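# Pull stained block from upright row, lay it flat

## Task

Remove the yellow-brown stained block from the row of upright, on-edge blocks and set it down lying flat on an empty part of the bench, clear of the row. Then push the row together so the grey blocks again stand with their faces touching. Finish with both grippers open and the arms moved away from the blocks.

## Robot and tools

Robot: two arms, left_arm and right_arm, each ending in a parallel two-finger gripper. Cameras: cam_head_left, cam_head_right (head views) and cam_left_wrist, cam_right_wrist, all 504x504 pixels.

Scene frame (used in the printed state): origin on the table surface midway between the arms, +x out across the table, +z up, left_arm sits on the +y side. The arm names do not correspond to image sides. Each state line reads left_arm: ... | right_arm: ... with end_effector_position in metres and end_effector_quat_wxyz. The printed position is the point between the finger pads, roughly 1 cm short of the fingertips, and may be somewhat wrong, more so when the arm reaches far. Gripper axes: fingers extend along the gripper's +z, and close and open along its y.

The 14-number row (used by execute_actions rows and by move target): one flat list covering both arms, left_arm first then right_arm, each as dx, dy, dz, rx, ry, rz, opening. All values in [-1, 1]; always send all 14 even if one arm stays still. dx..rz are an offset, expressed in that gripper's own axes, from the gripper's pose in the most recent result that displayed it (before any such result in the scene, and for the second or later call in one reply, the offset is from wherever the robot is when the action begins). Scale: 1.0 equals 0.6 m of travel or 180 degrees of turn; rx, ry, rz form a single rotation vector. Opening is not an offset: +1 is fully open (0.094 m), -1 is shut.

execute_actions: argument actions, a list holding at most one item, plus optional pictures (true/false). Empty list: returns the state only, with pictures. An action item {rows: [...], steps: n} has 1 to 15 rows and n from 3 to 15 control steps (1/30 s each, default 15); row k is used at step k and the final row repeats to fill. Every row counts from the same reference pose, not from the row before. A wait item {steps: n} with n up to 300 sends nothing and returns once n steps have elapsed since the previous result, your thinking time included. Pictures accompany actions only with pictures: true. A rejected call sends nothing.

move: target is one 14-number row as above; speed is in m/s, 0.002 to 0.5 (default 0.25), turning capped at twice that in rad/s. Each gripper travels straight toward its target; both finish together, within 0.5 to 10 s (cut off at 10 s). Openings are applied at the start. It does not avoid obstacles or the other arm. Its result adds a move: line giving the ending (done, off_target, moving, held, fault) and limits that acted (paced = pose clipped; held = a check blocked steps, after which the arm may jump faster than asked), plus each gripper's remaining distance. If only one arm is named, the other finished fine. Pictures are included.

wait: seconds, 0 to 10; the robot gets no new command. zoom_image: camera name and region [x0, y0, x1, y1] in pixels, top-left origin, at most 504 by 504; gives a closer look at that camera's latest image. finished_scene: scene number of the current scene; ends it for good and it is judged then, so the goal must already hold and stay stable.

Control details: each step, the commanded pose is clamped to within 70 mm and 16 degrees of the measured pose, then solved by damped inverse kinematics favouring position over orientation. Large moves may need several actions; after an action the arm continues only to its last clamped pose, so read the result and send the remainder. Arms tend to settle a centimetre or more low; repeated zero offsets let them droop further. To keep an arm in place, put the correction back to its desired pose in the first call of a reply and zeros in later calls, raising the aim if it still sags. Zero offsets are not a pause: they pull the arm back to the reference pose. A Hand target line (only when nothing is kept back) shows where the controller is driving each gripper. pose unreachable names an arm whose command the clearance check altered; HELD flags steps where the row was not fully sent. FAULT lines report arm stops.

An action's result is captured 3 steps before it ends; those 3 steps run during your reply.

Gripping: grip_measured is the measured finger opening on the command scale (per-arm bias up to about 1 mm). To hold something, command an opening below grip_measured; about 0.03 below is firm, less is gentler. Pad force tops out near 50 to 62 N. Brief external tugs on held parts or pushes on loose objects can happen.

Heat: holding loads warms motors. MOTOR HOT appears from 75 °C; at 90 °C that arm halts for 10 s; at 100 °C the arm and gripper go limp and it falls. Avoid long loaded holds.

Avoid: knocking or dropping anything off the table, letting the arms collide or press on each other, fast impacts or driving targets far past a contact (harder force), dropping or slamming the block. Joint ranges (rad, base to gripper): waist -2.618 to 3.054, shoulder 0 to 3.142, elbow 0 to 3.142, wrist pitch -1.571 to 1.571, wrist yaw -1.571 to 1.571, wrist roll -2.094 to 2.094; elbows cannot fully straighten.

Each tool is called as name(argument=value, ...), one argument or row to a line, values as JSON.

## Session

execute_actions(
  actions=[],
)

Scene clock: 0.00 s of 4800.00 s.
left_arm: end_effector_position=(+0.2050, +0.1856, +0.2398) grip_measured=+1.000 end_effector_quat_wxyz=(+0.701, +0.588, +0.392, -0.095) | right_arm: end_effector_position=(+0.4016, -0.2415, +0.2649) grip_measured=+1.000 end_effector_quat_wxyz=(+0.095, +0.590, +0.520, +0.610)
Joint positions: left_arm=[-0.134  0.344  0.23   0.116  0.957  0.847  0.094] | right_arm=[-0.003  1.101  0.758  0.041 -0.645  2.08   0.094]
Joint velocities: left_arm=[ 0.002 -0.012  0.002  0.037  0.022 -0.007  0.   ] | right_arm=[-0.007 -0.022 -0.022 -0.051 -0.037  0.051  0.   ]
Hand target (left_arm): +0.204, +0.186, +0.239; +0.698, +0.587, +0.397, -0.099
Hand target (right_arm): +0.400, -0.241, +0.266; +0.095, +0.590, +0.522, +0.609

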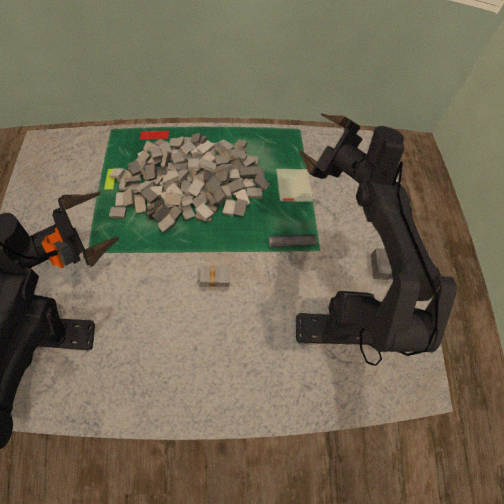

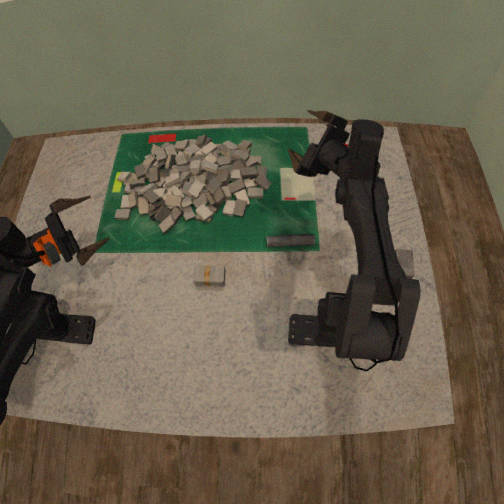

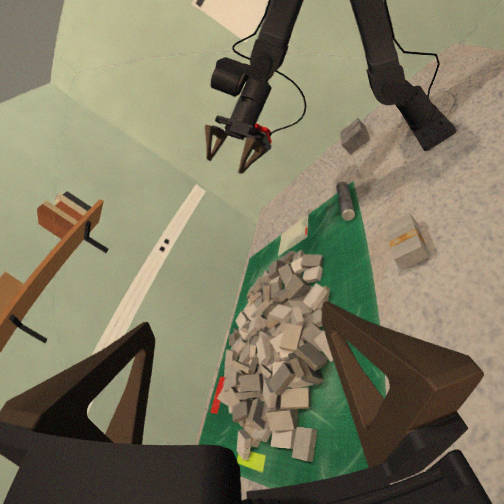

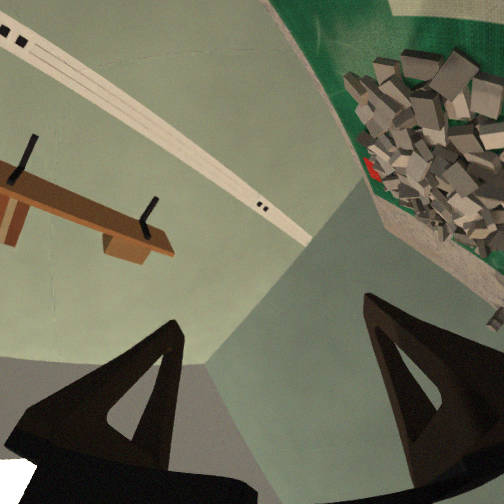

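move(
  target=[0,0,0,0,0,0,1,0,0,0,0,0,-0.7,1],
  speed=0.5,
)

Scene clock: 3.27 s of 4800.00 s.
left_arm: end_effector_position=(+0.2050, +0.1856, +0.2405) grip_measured=+1.000 end_effector_quat_wxyz=(+0.702, +0.588, +0.391, -0.094) | right_arm: end_effector_position=(+0.4026, -0.2416, +0.2681) grip_measured=+1.000 end_effector_quat_wxyz=(+0.591, -0.193, +0.759, +0.194)
Joint positions: left_arm=[-0.134  0.344  0.23   0.12   0.957  0.847  0.094] | right_arm=[-0.003  1.101  0.758  0.057 -0.645 -0.106  0.094]
Joint velocities: left_arm=[-0.002  0.012  0.007  0.037 -0.022  0.007  0.   ] | right_arm=[-0.007  0.002 -0.012  0.095 -0.081 -0.051  0.   ]
Hand target (left_arm): +0.205, +0.186, +0.240; +0.701, +0.588, +0.392, -0.095
Hand target (right_arm): +0.402, -0.241, +0.265; +0.587, -0.195, +0.762, +0.193
Off the commanded pose (left_arm): 0.001 m, 0 deg.
Off the commanded pose (right_arm): 0.003 m, 1 deg.
Kept back: nothing.
move: done

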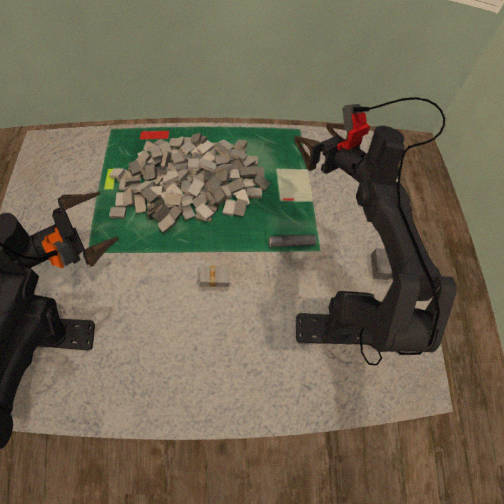

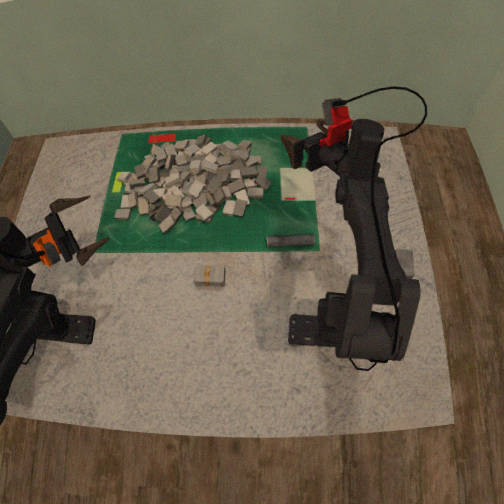

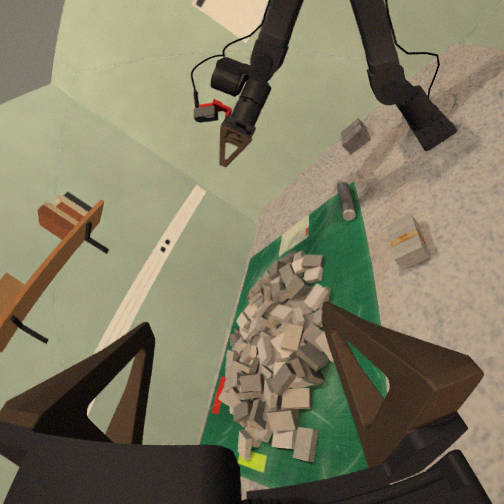

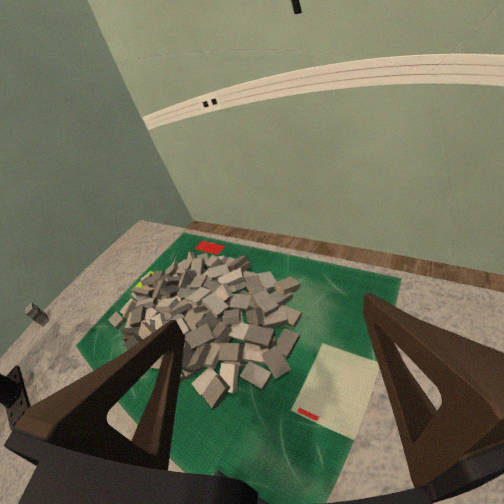

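move(
  target=[0.066,0.058,-0.18,0,0,0,1,0.317,0.505,-0.045,-0.201,0.398,-0.287,0.4],
)

Scene clock: 7.43 s of 4800.00 s.
left_arm: end_effector_position=(+0.2139, +0.2984, +0.2443) grip_measured=+1.000 end_effector_quat_wxyz=(+0.702, +0.505, +0.495, +0.082) | right_arm: end_effector_position=(+0.1769, -0.0190, +0.1017) grip_measured=+0.402 end_effector_quat_wxyz=(-0.001, +0.710, -0.704, +0.016)
Joint positions: left_arm=[0.921 0.104 0.198 0.13  1.575 0.687 0.094] | right_arm=[ 1.241  1.792  1.448 -1.236  0.031 -0.434  0.066]
Joint velocities: left_arm=[ 0.007 -0.046 -0.017  0.022  0.037 -0.154  0.   ] | right_arm=[-0.002  0.007  0.017  0.066 -0.037  0.007 -0.001]
Hand target (left_arm): +0.213, +0.299, +0.238; +0.703, +0.496, +0.505, +0.073
Hand target (right_arm): +0.178, -0.016, +0.105; -0.002, +0.709, -0.705, +0.019
Off the commanded pose (left_arm): 0.012 m, 25 deg; orientation clipped at the last step of the last action.
Off the commanded pose (right_arm): 0.012 m, 2 deg.
joint sent to its limit (left arm) — the command would take joint 5 (wrist yaw) past its upper limit, so that joint was sent only as far as its limit.
Kept back: nothing.
move: off_target (left_arm, right_arm); limits=paced

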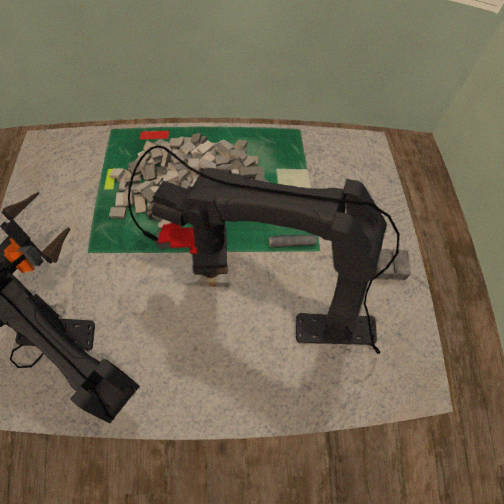

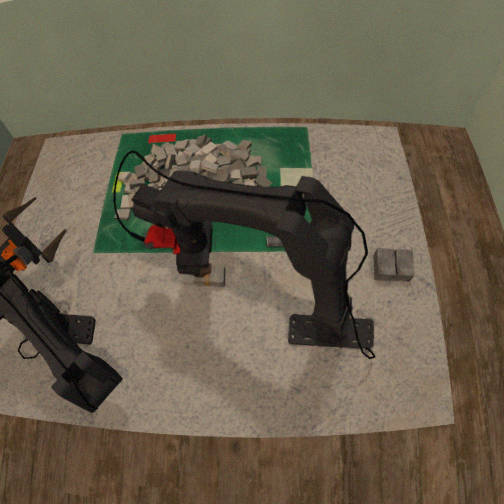

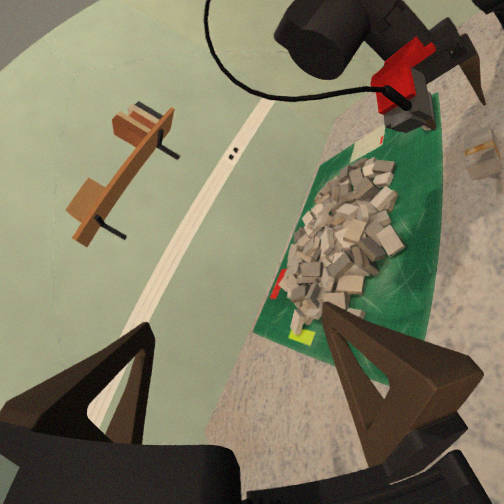

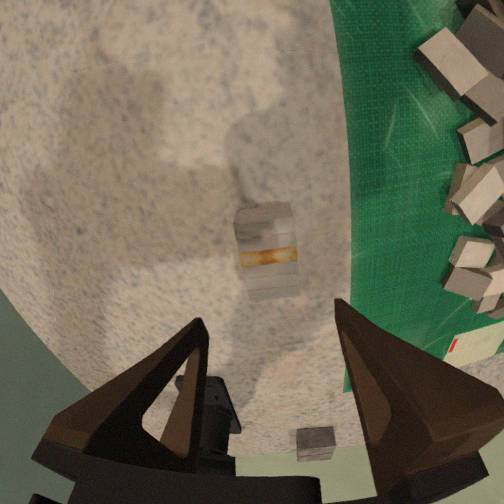

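move(
  target=[0,0,0,0,0,0,1,0.03,-0.008,0.08,0,0,0,0.35],
  speed=0.12,
)

Scene clock: 8.70 s of 4800.00 s.
left_arm: end_effector_position=(+0.2137, +0.2982, +0.2450) grip_measured=+1.000 end_effector_quat_wxyz=(+0.702, +0.506, +0.494, +0.084) | right_arm: end_effector_position=(+0.1807, -0.0359, +0.0534) grip_measured=+0.352 end_effector_quat_wxyz=(+0.007, +0.710, -0.704, +0.019)
Joint positions: left_arm=[0.922 0.102 0.198 0.141 1.575 0.679 0.094] | right_arm=[ 1.208  1.792  1.251 -1.055  0.031 -0.466  0.064]
Joint velocities: left_arm=[-0.017  0.007 -0.002 -0.037  0.051  0.007  0.   ] | right_arm=[ 0.007 -0.022  0.012 -0.051 -0.037 -0.051  0.   ]
Hand target (left_arm): +0.214, +0.298, +0.244; +0.702, +0.505, +0.495, +0.082
Hand target (right_arm): +0.182, -0.038, +0.054; -0.000, +0.710, -0.704, +0.016
Off the commanded pose (left_arm): 0.001 m, 0 deg.
Off the commanded pose (right_arm): 0.003 m, 1 deg.
Kept back: nothing.
move: done

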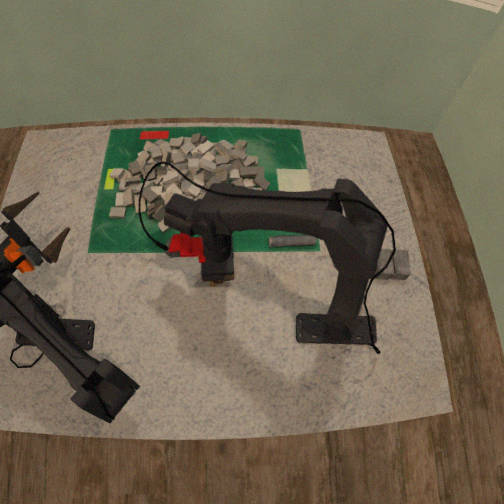

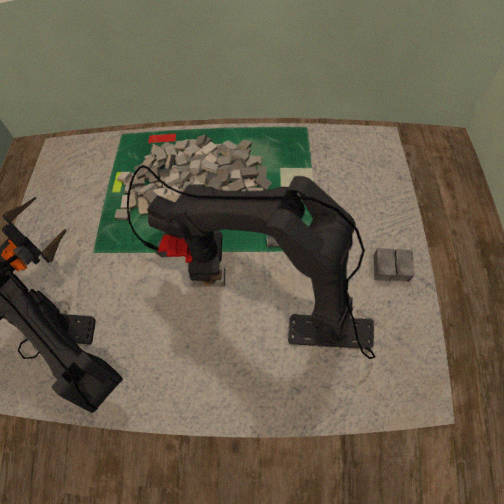

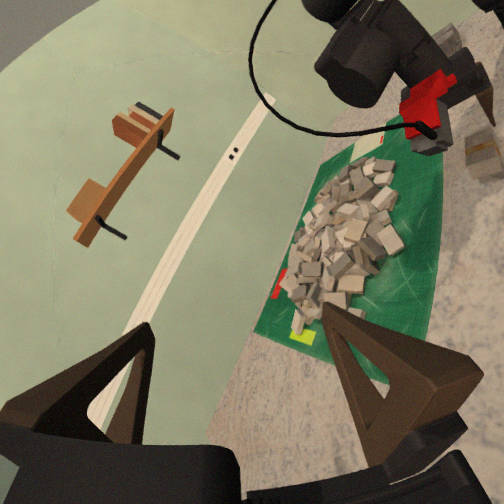

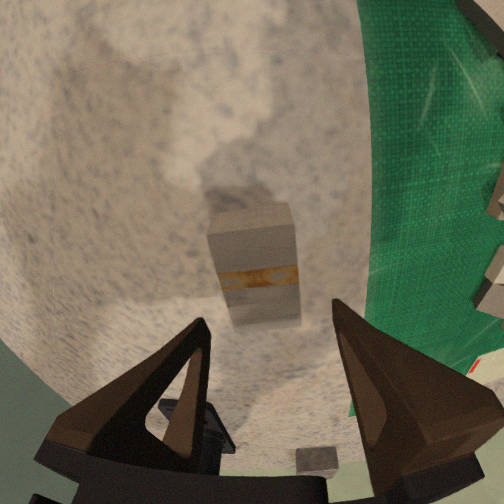

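move(
  target=[0,0,0,0,0,0,1,0.012,0.008,0.058,0,0,0,0.35],
  speed=0.08,
)

Scene clock: 9.93 s of 4800.00 s.
left_arm: end_effector_position=(+0.2136, +0.2982, +0.2452) grip_measured=+1.000 end_effector_quat_wxyz=(+0.702, +0.507, +0.493, +0.085) | right_arm: end_effector_position=(+0.1781, -0.0412, +0.0269) grip_measured=+0.352 end_effector_quat_wxyz=(-0.001, +0.710, -0.704, +0.016)
Joint positions: left_arm=[0.922 0.102 0.198 0.145 1.575 0.679 0.094] | right_arm=[ 1.208  1.792  1.14  -0.927  0.031 -0.467  0.064]
Joint velocities: left_arm=[ 0.022 -0.002  0.002 -0.037 -0.066 -0.066  0.   ] | right_arm=[-0.002 -0.002 -0.027  0.037  0.022 -0.022  0.   ]
Hand target (left_arm): +0.214, +0.298, +0.245; +0.702, +0.506, +0.494, +0.084
Hand target (right_arm): +0.176, -0.044, +0.019; +0.007, +0.710, -0.704, +0.019
Off the commanded pose (left_arm): 0.000 m, 0 deg.
Off the commanded pose (right_arm): 0.009 m, 1 deg.
Kept back: nothing.
move: done

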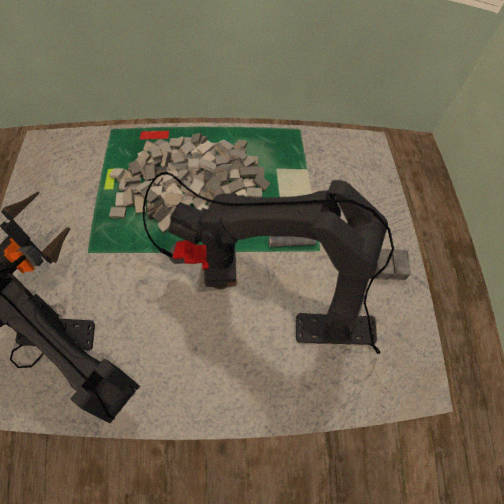

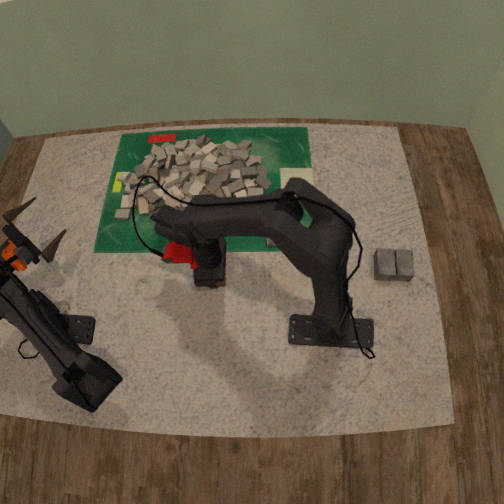

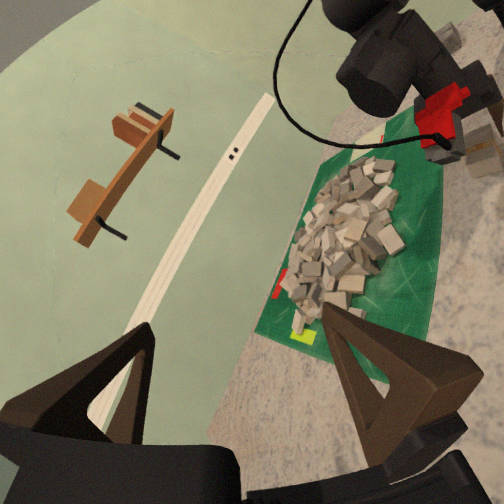

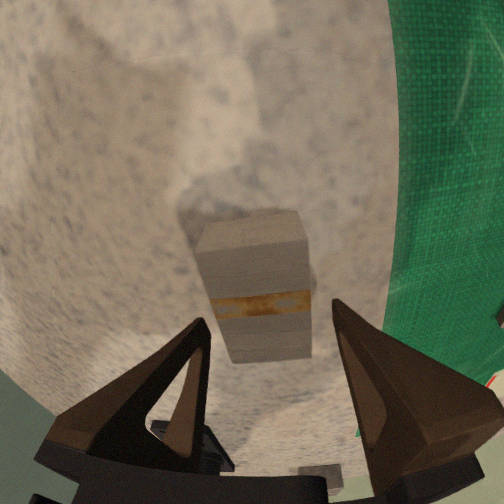

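move(
  target=[0,0,0,0,0,0,1,-0.008,0,0.016,0,0,0,0.35],
  speed=0.04,
)

move(
  target=[0,0,0,0,0,0,1,0,0,0,0,0,0,-0.2],
)

move(
  target=[0,0,0,0,0,0,1,0,0,-0.1,0,0,0,-0.2],
  speed=0.08,
)

Scene clock: 10.93 s of 4800.00 s.
left_arm: end_effector_position=(+0.2136, +0.2981, +0.2455) grip_measured=+1.000 end_effector_quat_wxyz=(+0.701, +0.508, +0.493, +0.086) | right_arm: end_effector_position=(+0.1795, -0.0384, +0.0225) grip_measured=+0.352 end_effector_quat_wxyz=(-0.002, +0.710, -0.704, +0.016)
Joint positions: left_arm=[0.922 0.102 0.198 0.148 1.575 0.679 0.094] | right_arm=[ 1.208  1.807  1.14  -0.909  0.031 -0.467  0.064]
Joint velocities: left_arm=[ 0.022  0.007 -0.012 -0.051  0.022  0.081  0.   ] | right_arm=[-0.002 -0.022 -0.012  0.007 -0.022  0.037  0.   ]
Hand target (left_arm): +0.214, +0.298, +0.245; +0.702, +0.507, +0.493, +0.085
Hand target (right_arm): +0.178, -0.037, +0.017; -0.001, +0.710, -0.704, +0.016
Off the commanded pose (left_arm): 0.000 m, 0 deg.
Off the commanded pose (right_arm): 0.006 m, 0 deg.
Kept back: nothing.
move: done

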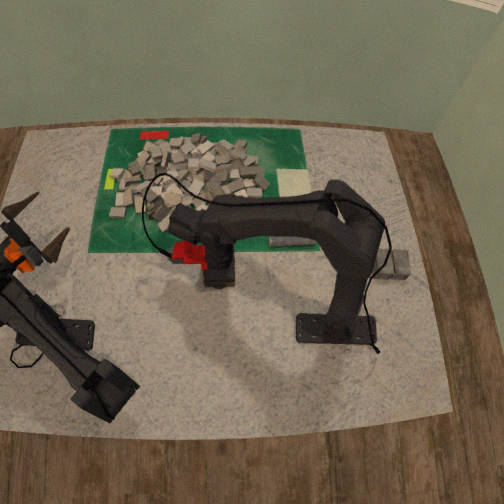

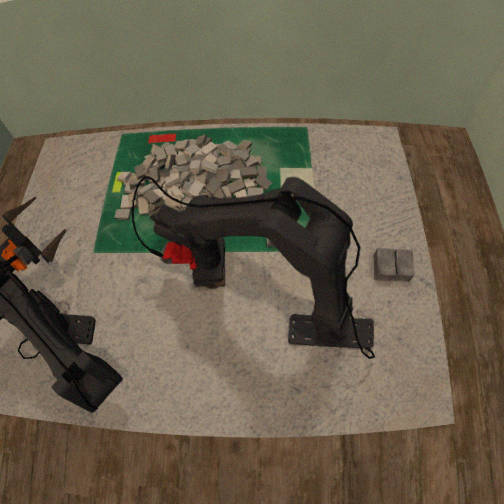

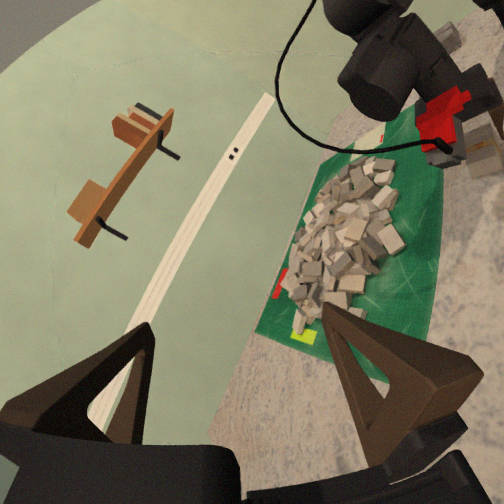

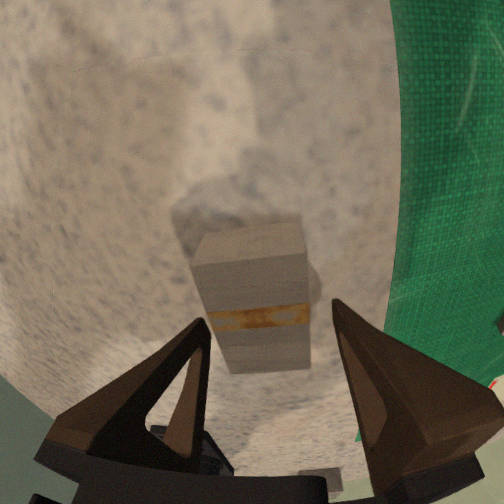

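Scene clock: 11.43 s of 4800.00 s.
left_arm: end_effector_position=(+0.2136, +0.2981, +0.2457) grip_measured=+1.000 end_effector_quat_wxyz=(+0.701, +0.509, +0.492, +0.087) | right_arm: end_effector_position=(+0.1790, -0.0384, +0.0225) grip_measured=-0.122 end_effector_quat_wxyz=(-0.002, +0.710, -0.704, +0.015)
Joint positions: left_arm=[0.922 0.102 0.198 0.151 1.575 0.679 0.094] | right_arm=[ 1.208  1.807  1.14  -0.91   0.029 -0.467  0.041]
Joint velocities: left_arm=[-0.007 -0.022  0.007  0.007 -0.11  -0.037  0.   ] | right_arm=[ 0.012  0.012 -0.022 -0.037 -0.007  0.022 -0.001]
Hand target (left_arm): +0.214, +0.298, +0.245; +0.701, +0.508, +0.492, +0.086
Hand target (right_arm): +0.179, -0.038, +0.022; -0.002, +0.710, -0.704, +0.016
Off the commanded pose (left_arm): 0.000 m, 0 deg.
Off the commanded pose (right_arm): 0.000 m, 0 deg.
Kept back: nothing.
move: done

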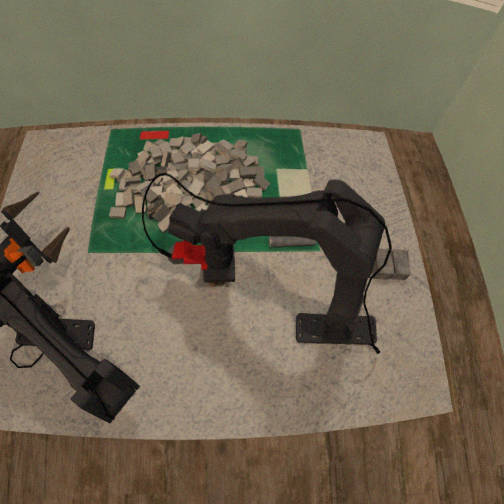

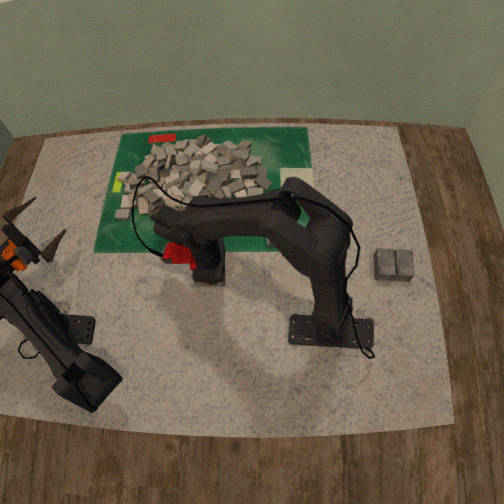

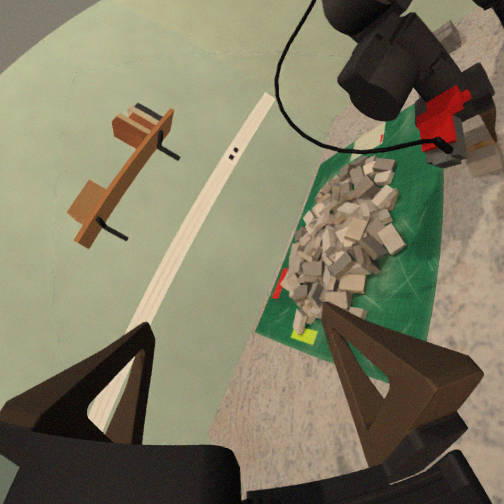

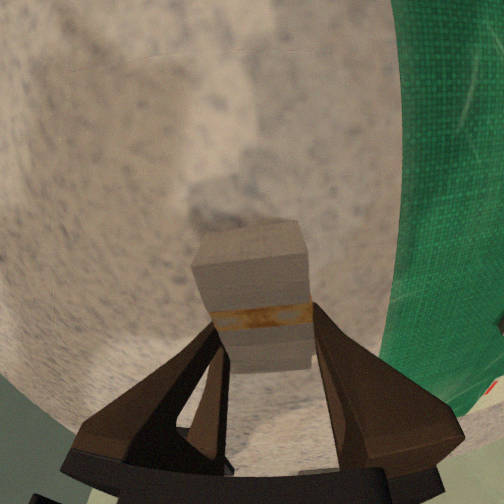

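Scene clock: 12.73 s of 4800.00 s.
left_arm: end_effector_position=(+0.2135, +0.2980, +0.2459) grip_measured=+1.000 end_effector_quat_wxyz=(+0.701, +0.509, +0.491, +0.089) | right_arm: end_effector_position=(+0.1762, -0.0443, +0.0664) grip_measured=-0.122 end_effector_quat_wxyz=(+0.018, +0.710, -0.704, +0.022)
Joint positions: left_arm=[0.922 0.102 0.198 0.155 1.575 0.679 0.094] | right_arm=[ 1.208  1.765  1.271 -1.125  0.03  -0.467  0.041]
Joint velocities: left_arm=[ 0.007  0.002 -0.012  0.007 -0.066 -0.037  0.   ] | right_arm=[-0.002 -0.002 -0.017 -0.022  0.007 -0.051 -0.   ]
Hand target (left_arm): +0.214, +0.298, +0.246; +0.701, +0.509, +0.492, +0.087
Hand target (right_arm): +0.178, -0.038, +0.082; -0.002, +0.710, -0.704, +0.015
Off the commanded pose (left_arm): 0.000 m, 0 deg.
Off the commanded pose (right_arm): 0.018 m, 2 deg.
Kept back: nothing.
move: off_target (right_arm)

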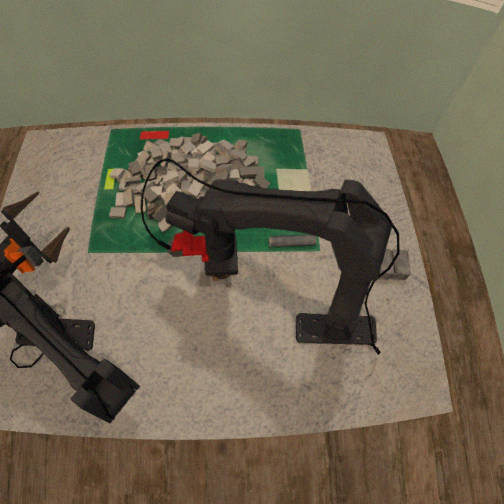

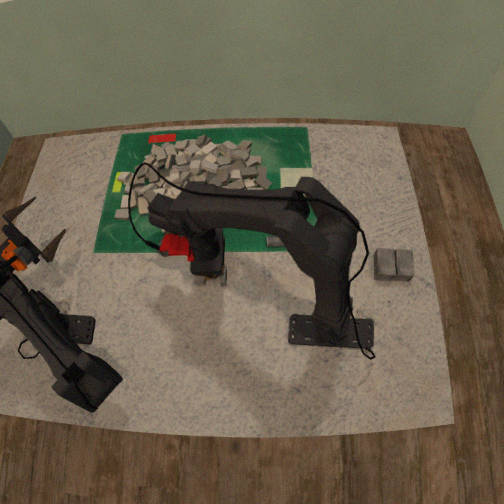

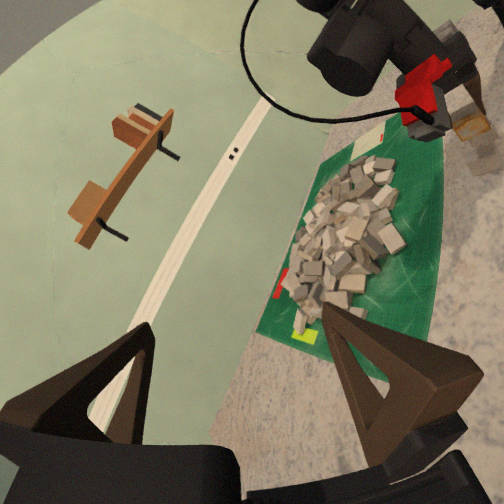

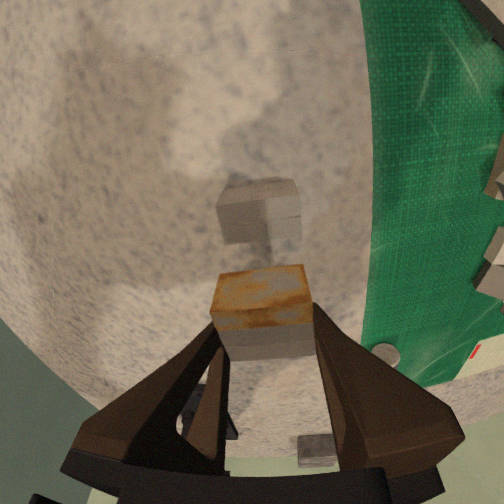

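move(
  target=[0,0,0,0,0,0,1,0.19,0,-0.015,0,0,0,-0.2],
  speed=0.12,
)

move(
  target=[0,0,0,0,0,0,1,0,0,0.095,0,0,0,-0.2],
  speed=0.06,
)

Scene clock: 14.40 s of 4800.00 s.
left_arm: end_effector_position=(+0.2135, +0.2980, +0.2461) grip_measured=+1.000 end_effector_quat_wxyz=(+0.701, +0.510, +0.490, +0.090) | right_arm: end_effector_position=(+0.1808, -0.1522, +0.0773) grip_measured=-0.122 end_effector_quat_wxyz=(+0.020, +0.709, -0.705, +0.021)
Joint positions: left_arm=[0.922 0.102 0.198 0.159 1.575 0.679 0.094] | right_arm=[ 0.971  1.421  0.964 -1.158  0.038 -0.7    0.041]
Joint velocities: left_arm=[ 0.012  0.002  0.012 -0.051  0.022 -0.007  0.   ] | right_arm=[-0.007  0.007  0.002  0.022 -0.051 -0.081 -0.   ]
Hand target (left_arm): +0.214, +0.298, +0.246; +0.701, +0.510, +0.491, +0.089
Hand target (right_arm): +0.178, -0.158, +0.080; +0.020, +0.710, -0.704, +0.021
Off the commanded pose (left_arm): 0.000 m, 0 deg.
Off the commanded pose (right_arm): 0.008 m, 0 deg.
Kept back: nothing.
move: done

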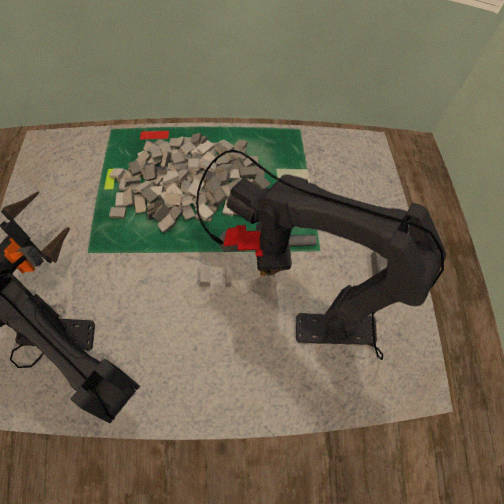

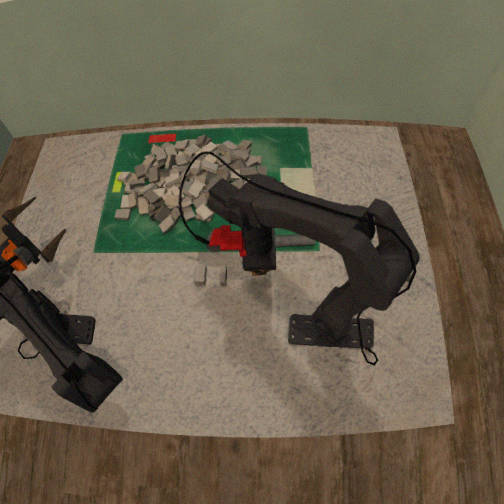

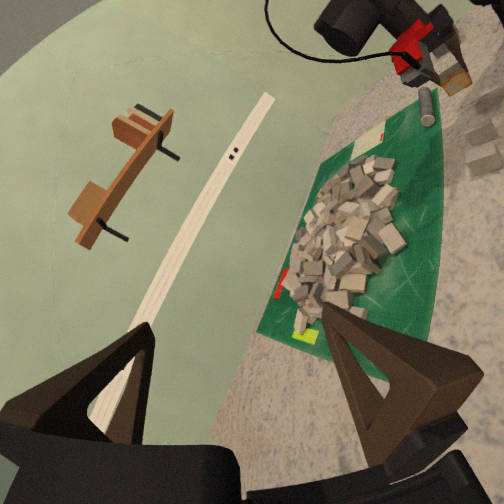

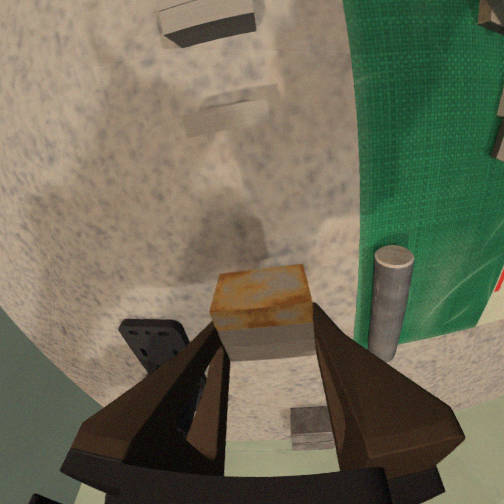

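Scene clock: 15.87 s of 4800.00 s.
left_arm: end_effector_position=(+0.2135, +0.2979, +0.2464) grip_measured=+1.000 end_effector_quat_wxyz=(+0.701, +0.511, +0.489, +0.091) | right_arm: end_effector_position=(+0.1800, -0.1531, +0.0245) grip_measured=-0.122 end_effector_quat_wxyz=(+0.017, +0.709, -0.705, +0.020)
Joint positions: left_arm=[0.922 0.102 0.198 0.162 1.575 0.679 0.094] | right_arm=[ 0.971  1.483  0.796 -0.922  0.038 -0.7    0.041]
Joint velocities: left_arm=[-0.002 -0.002  0.002  0.081 -0.095 -0.051  0.   ] | right_arm=[-0.002  0.002 -0.007  0.022 -0.066 -0.007 -0.   ]
Hand target (left_arm): +0.213, +0.298, +0.246; +0.701, +0.510, +0.490, +0.090
Hand target (right_arm): +0.180, -0.155, +0.021; +0.020, +0.709, -0.705, +0.021
Off the commanded pose (left_arm): 0.000 m, 0 deg.
Off the commanded pose (right_arm): 0.005 m, 0 deg.
Kept back: nothing.
move: done

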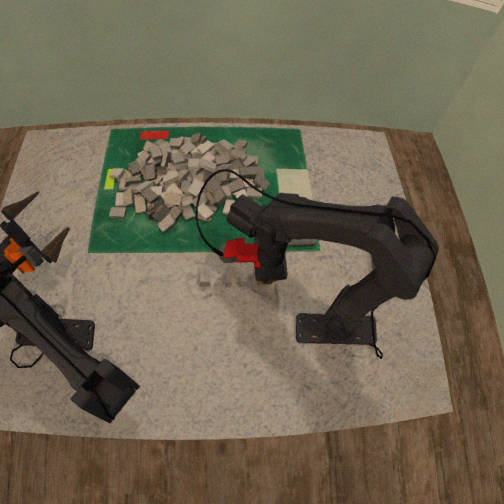

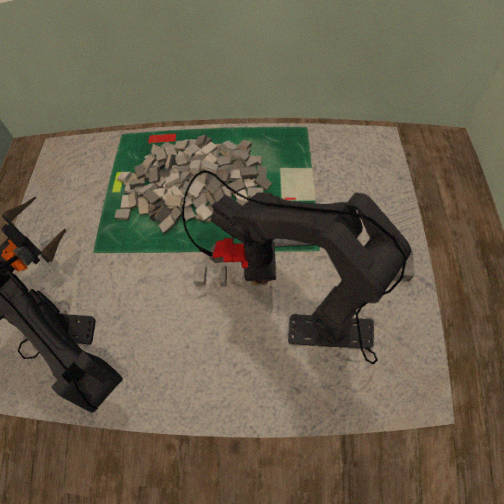

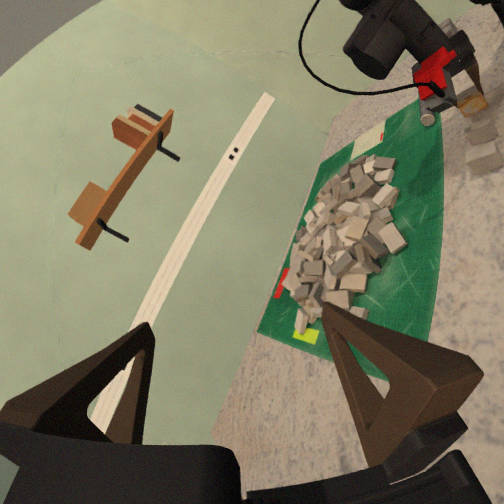

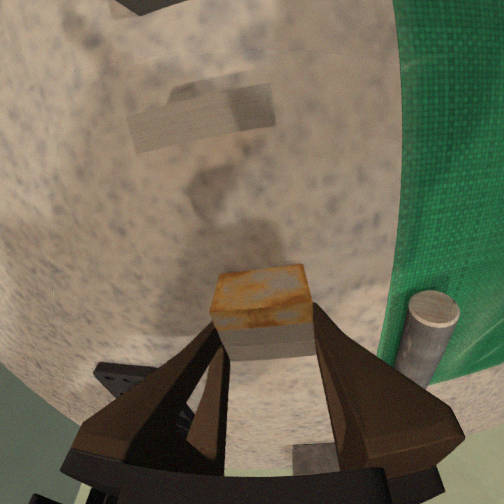

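move(
  target=[0,0,0,0,0,0,1,0,0,0.005,0,0,0,0.3],
  speed=0.03,
)

move(
  target=[0,0,0,0,0,0,1,0.024,0,-0.004,0,0,0,0.3],
  speed=0.04,
)

Scene clock: 16.80 s of 4800.00 s.
left_arm: end_effector_position=(+0.2134, +0.2979, +0.2466) grip_measured=+1.000 end_effector_quat_wxyz=(+0.701, +0.512, +0.488, +0.092) | right_arm: end_effector_position=(+0.1802, -0.1530, +0.0245) grip_measured=+0.298 end_effector_quat_wxyz=(+0.017, +0.709, -0.705, +0.020)
Joint positions: left_arm=[0.922 0.102 0.198 0.165 1.575 0.679 0.094] | right_arm=[ 0.971  1.483  0.796 -0.921  0.038 -0.7    0.061]
Joint velocities: left_arm=[-0.007  0.012 -0.017 -0.066 -0.022 -0.081  0.   ] | right_arm=[ 0.012 -0.017 -0.027 -0.081  0.007  0.066 -0.   ]
Hand target (left_arm): +0.213, +0.298, +0.246; +0.701, +0.511, +0.489, +0.091
Hand target (right_arm): +0.180, -0.153, +0.022; +0.017, +0.709, -0.705, +0.020
Off the commanded pose (left_arm): 0.000 m, 0 deg.
Off the commanded pose (right_arm): 0.003 m, 0 deg.
Kept back: nothing.
move: done

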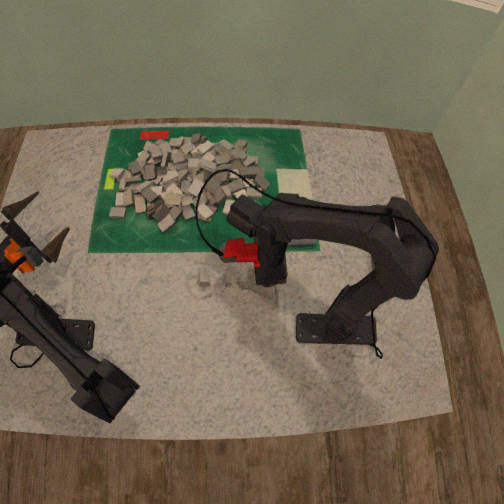

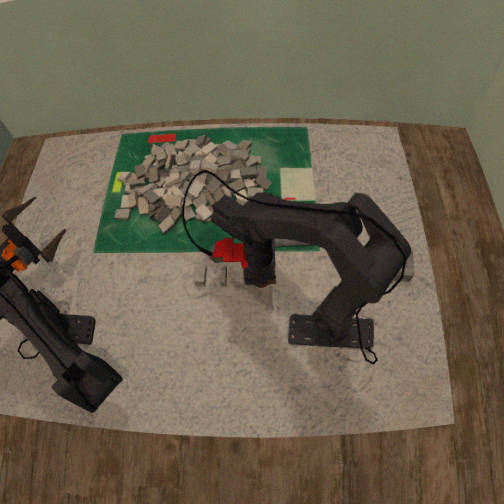

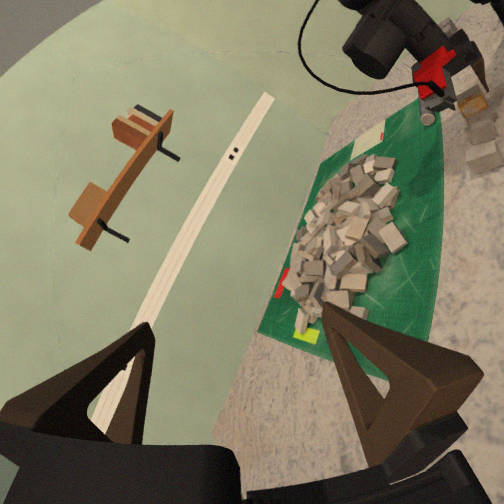

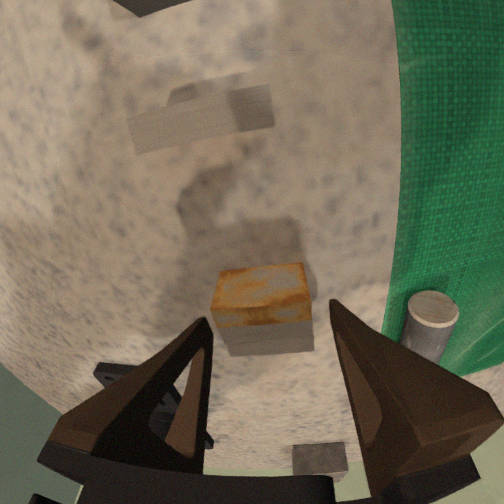

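Scene clock: 17.53 s of 4800.00 s.
left_arm: end_effector_position=(+0.2134, +0.2978, +0.2468) grip_measured=+1.000 end_effector_quat_wxyz=(+0.701, +0.513, +0.487, +0.093) | right_arm: end_effector_position=(+0.1871, -0.1564, +0.0295) grip_measured=+0.298 end_effector_quat_wxyz=(+0.005, +0.708, -0.706, +0.019)
Joint positions: left_arm=[0.922 0.102 0.198 0.168 1.575 0.679 0.094] | right_arm=[ 0.936  1.457  0.796 -0.922  0.038 -0.733  0.061]
Joint velocities: left_arm=[-0.007 -0.017  0.002  0.081  0.095 -0.007  0.   ] | right_arm=[-0.007  0.002  0.002  0.007 -0.007 -0.022 -0.   ]
Hand target (left_arm): +0.213, +0.298, +0.247; +0.701, +0.512, +0.488, +0.092
Hand target (right_arm): +0.180, -0.167, +0.027; +0.018, +0.709, -0.705, +0.020
Off the commanded pose (left_arm): 0.000 m, 0 deg.
Off the commanded pose (right_arm): 0.013 m, 1 deg.
Kept back: nothing.
move: off_target (right_arm)

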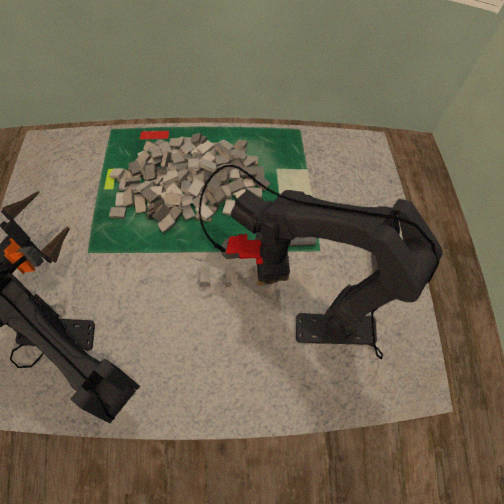

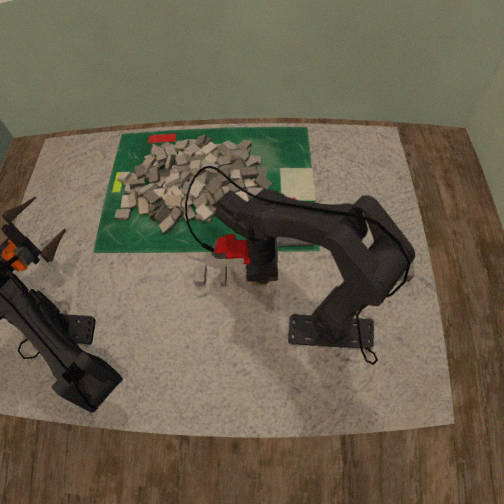

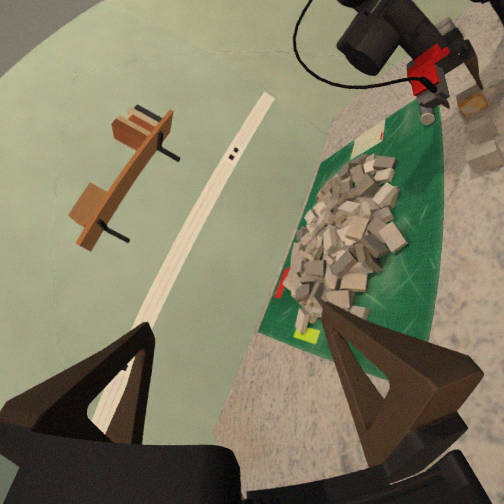

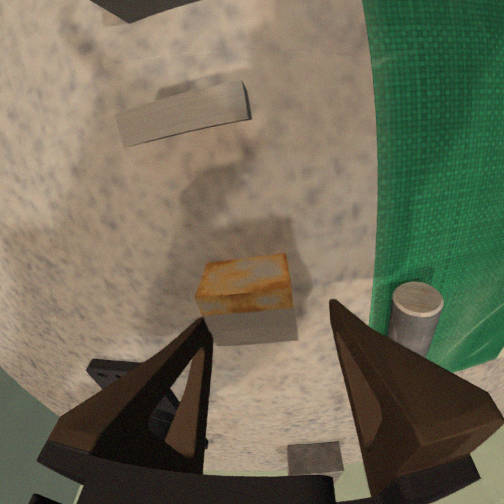

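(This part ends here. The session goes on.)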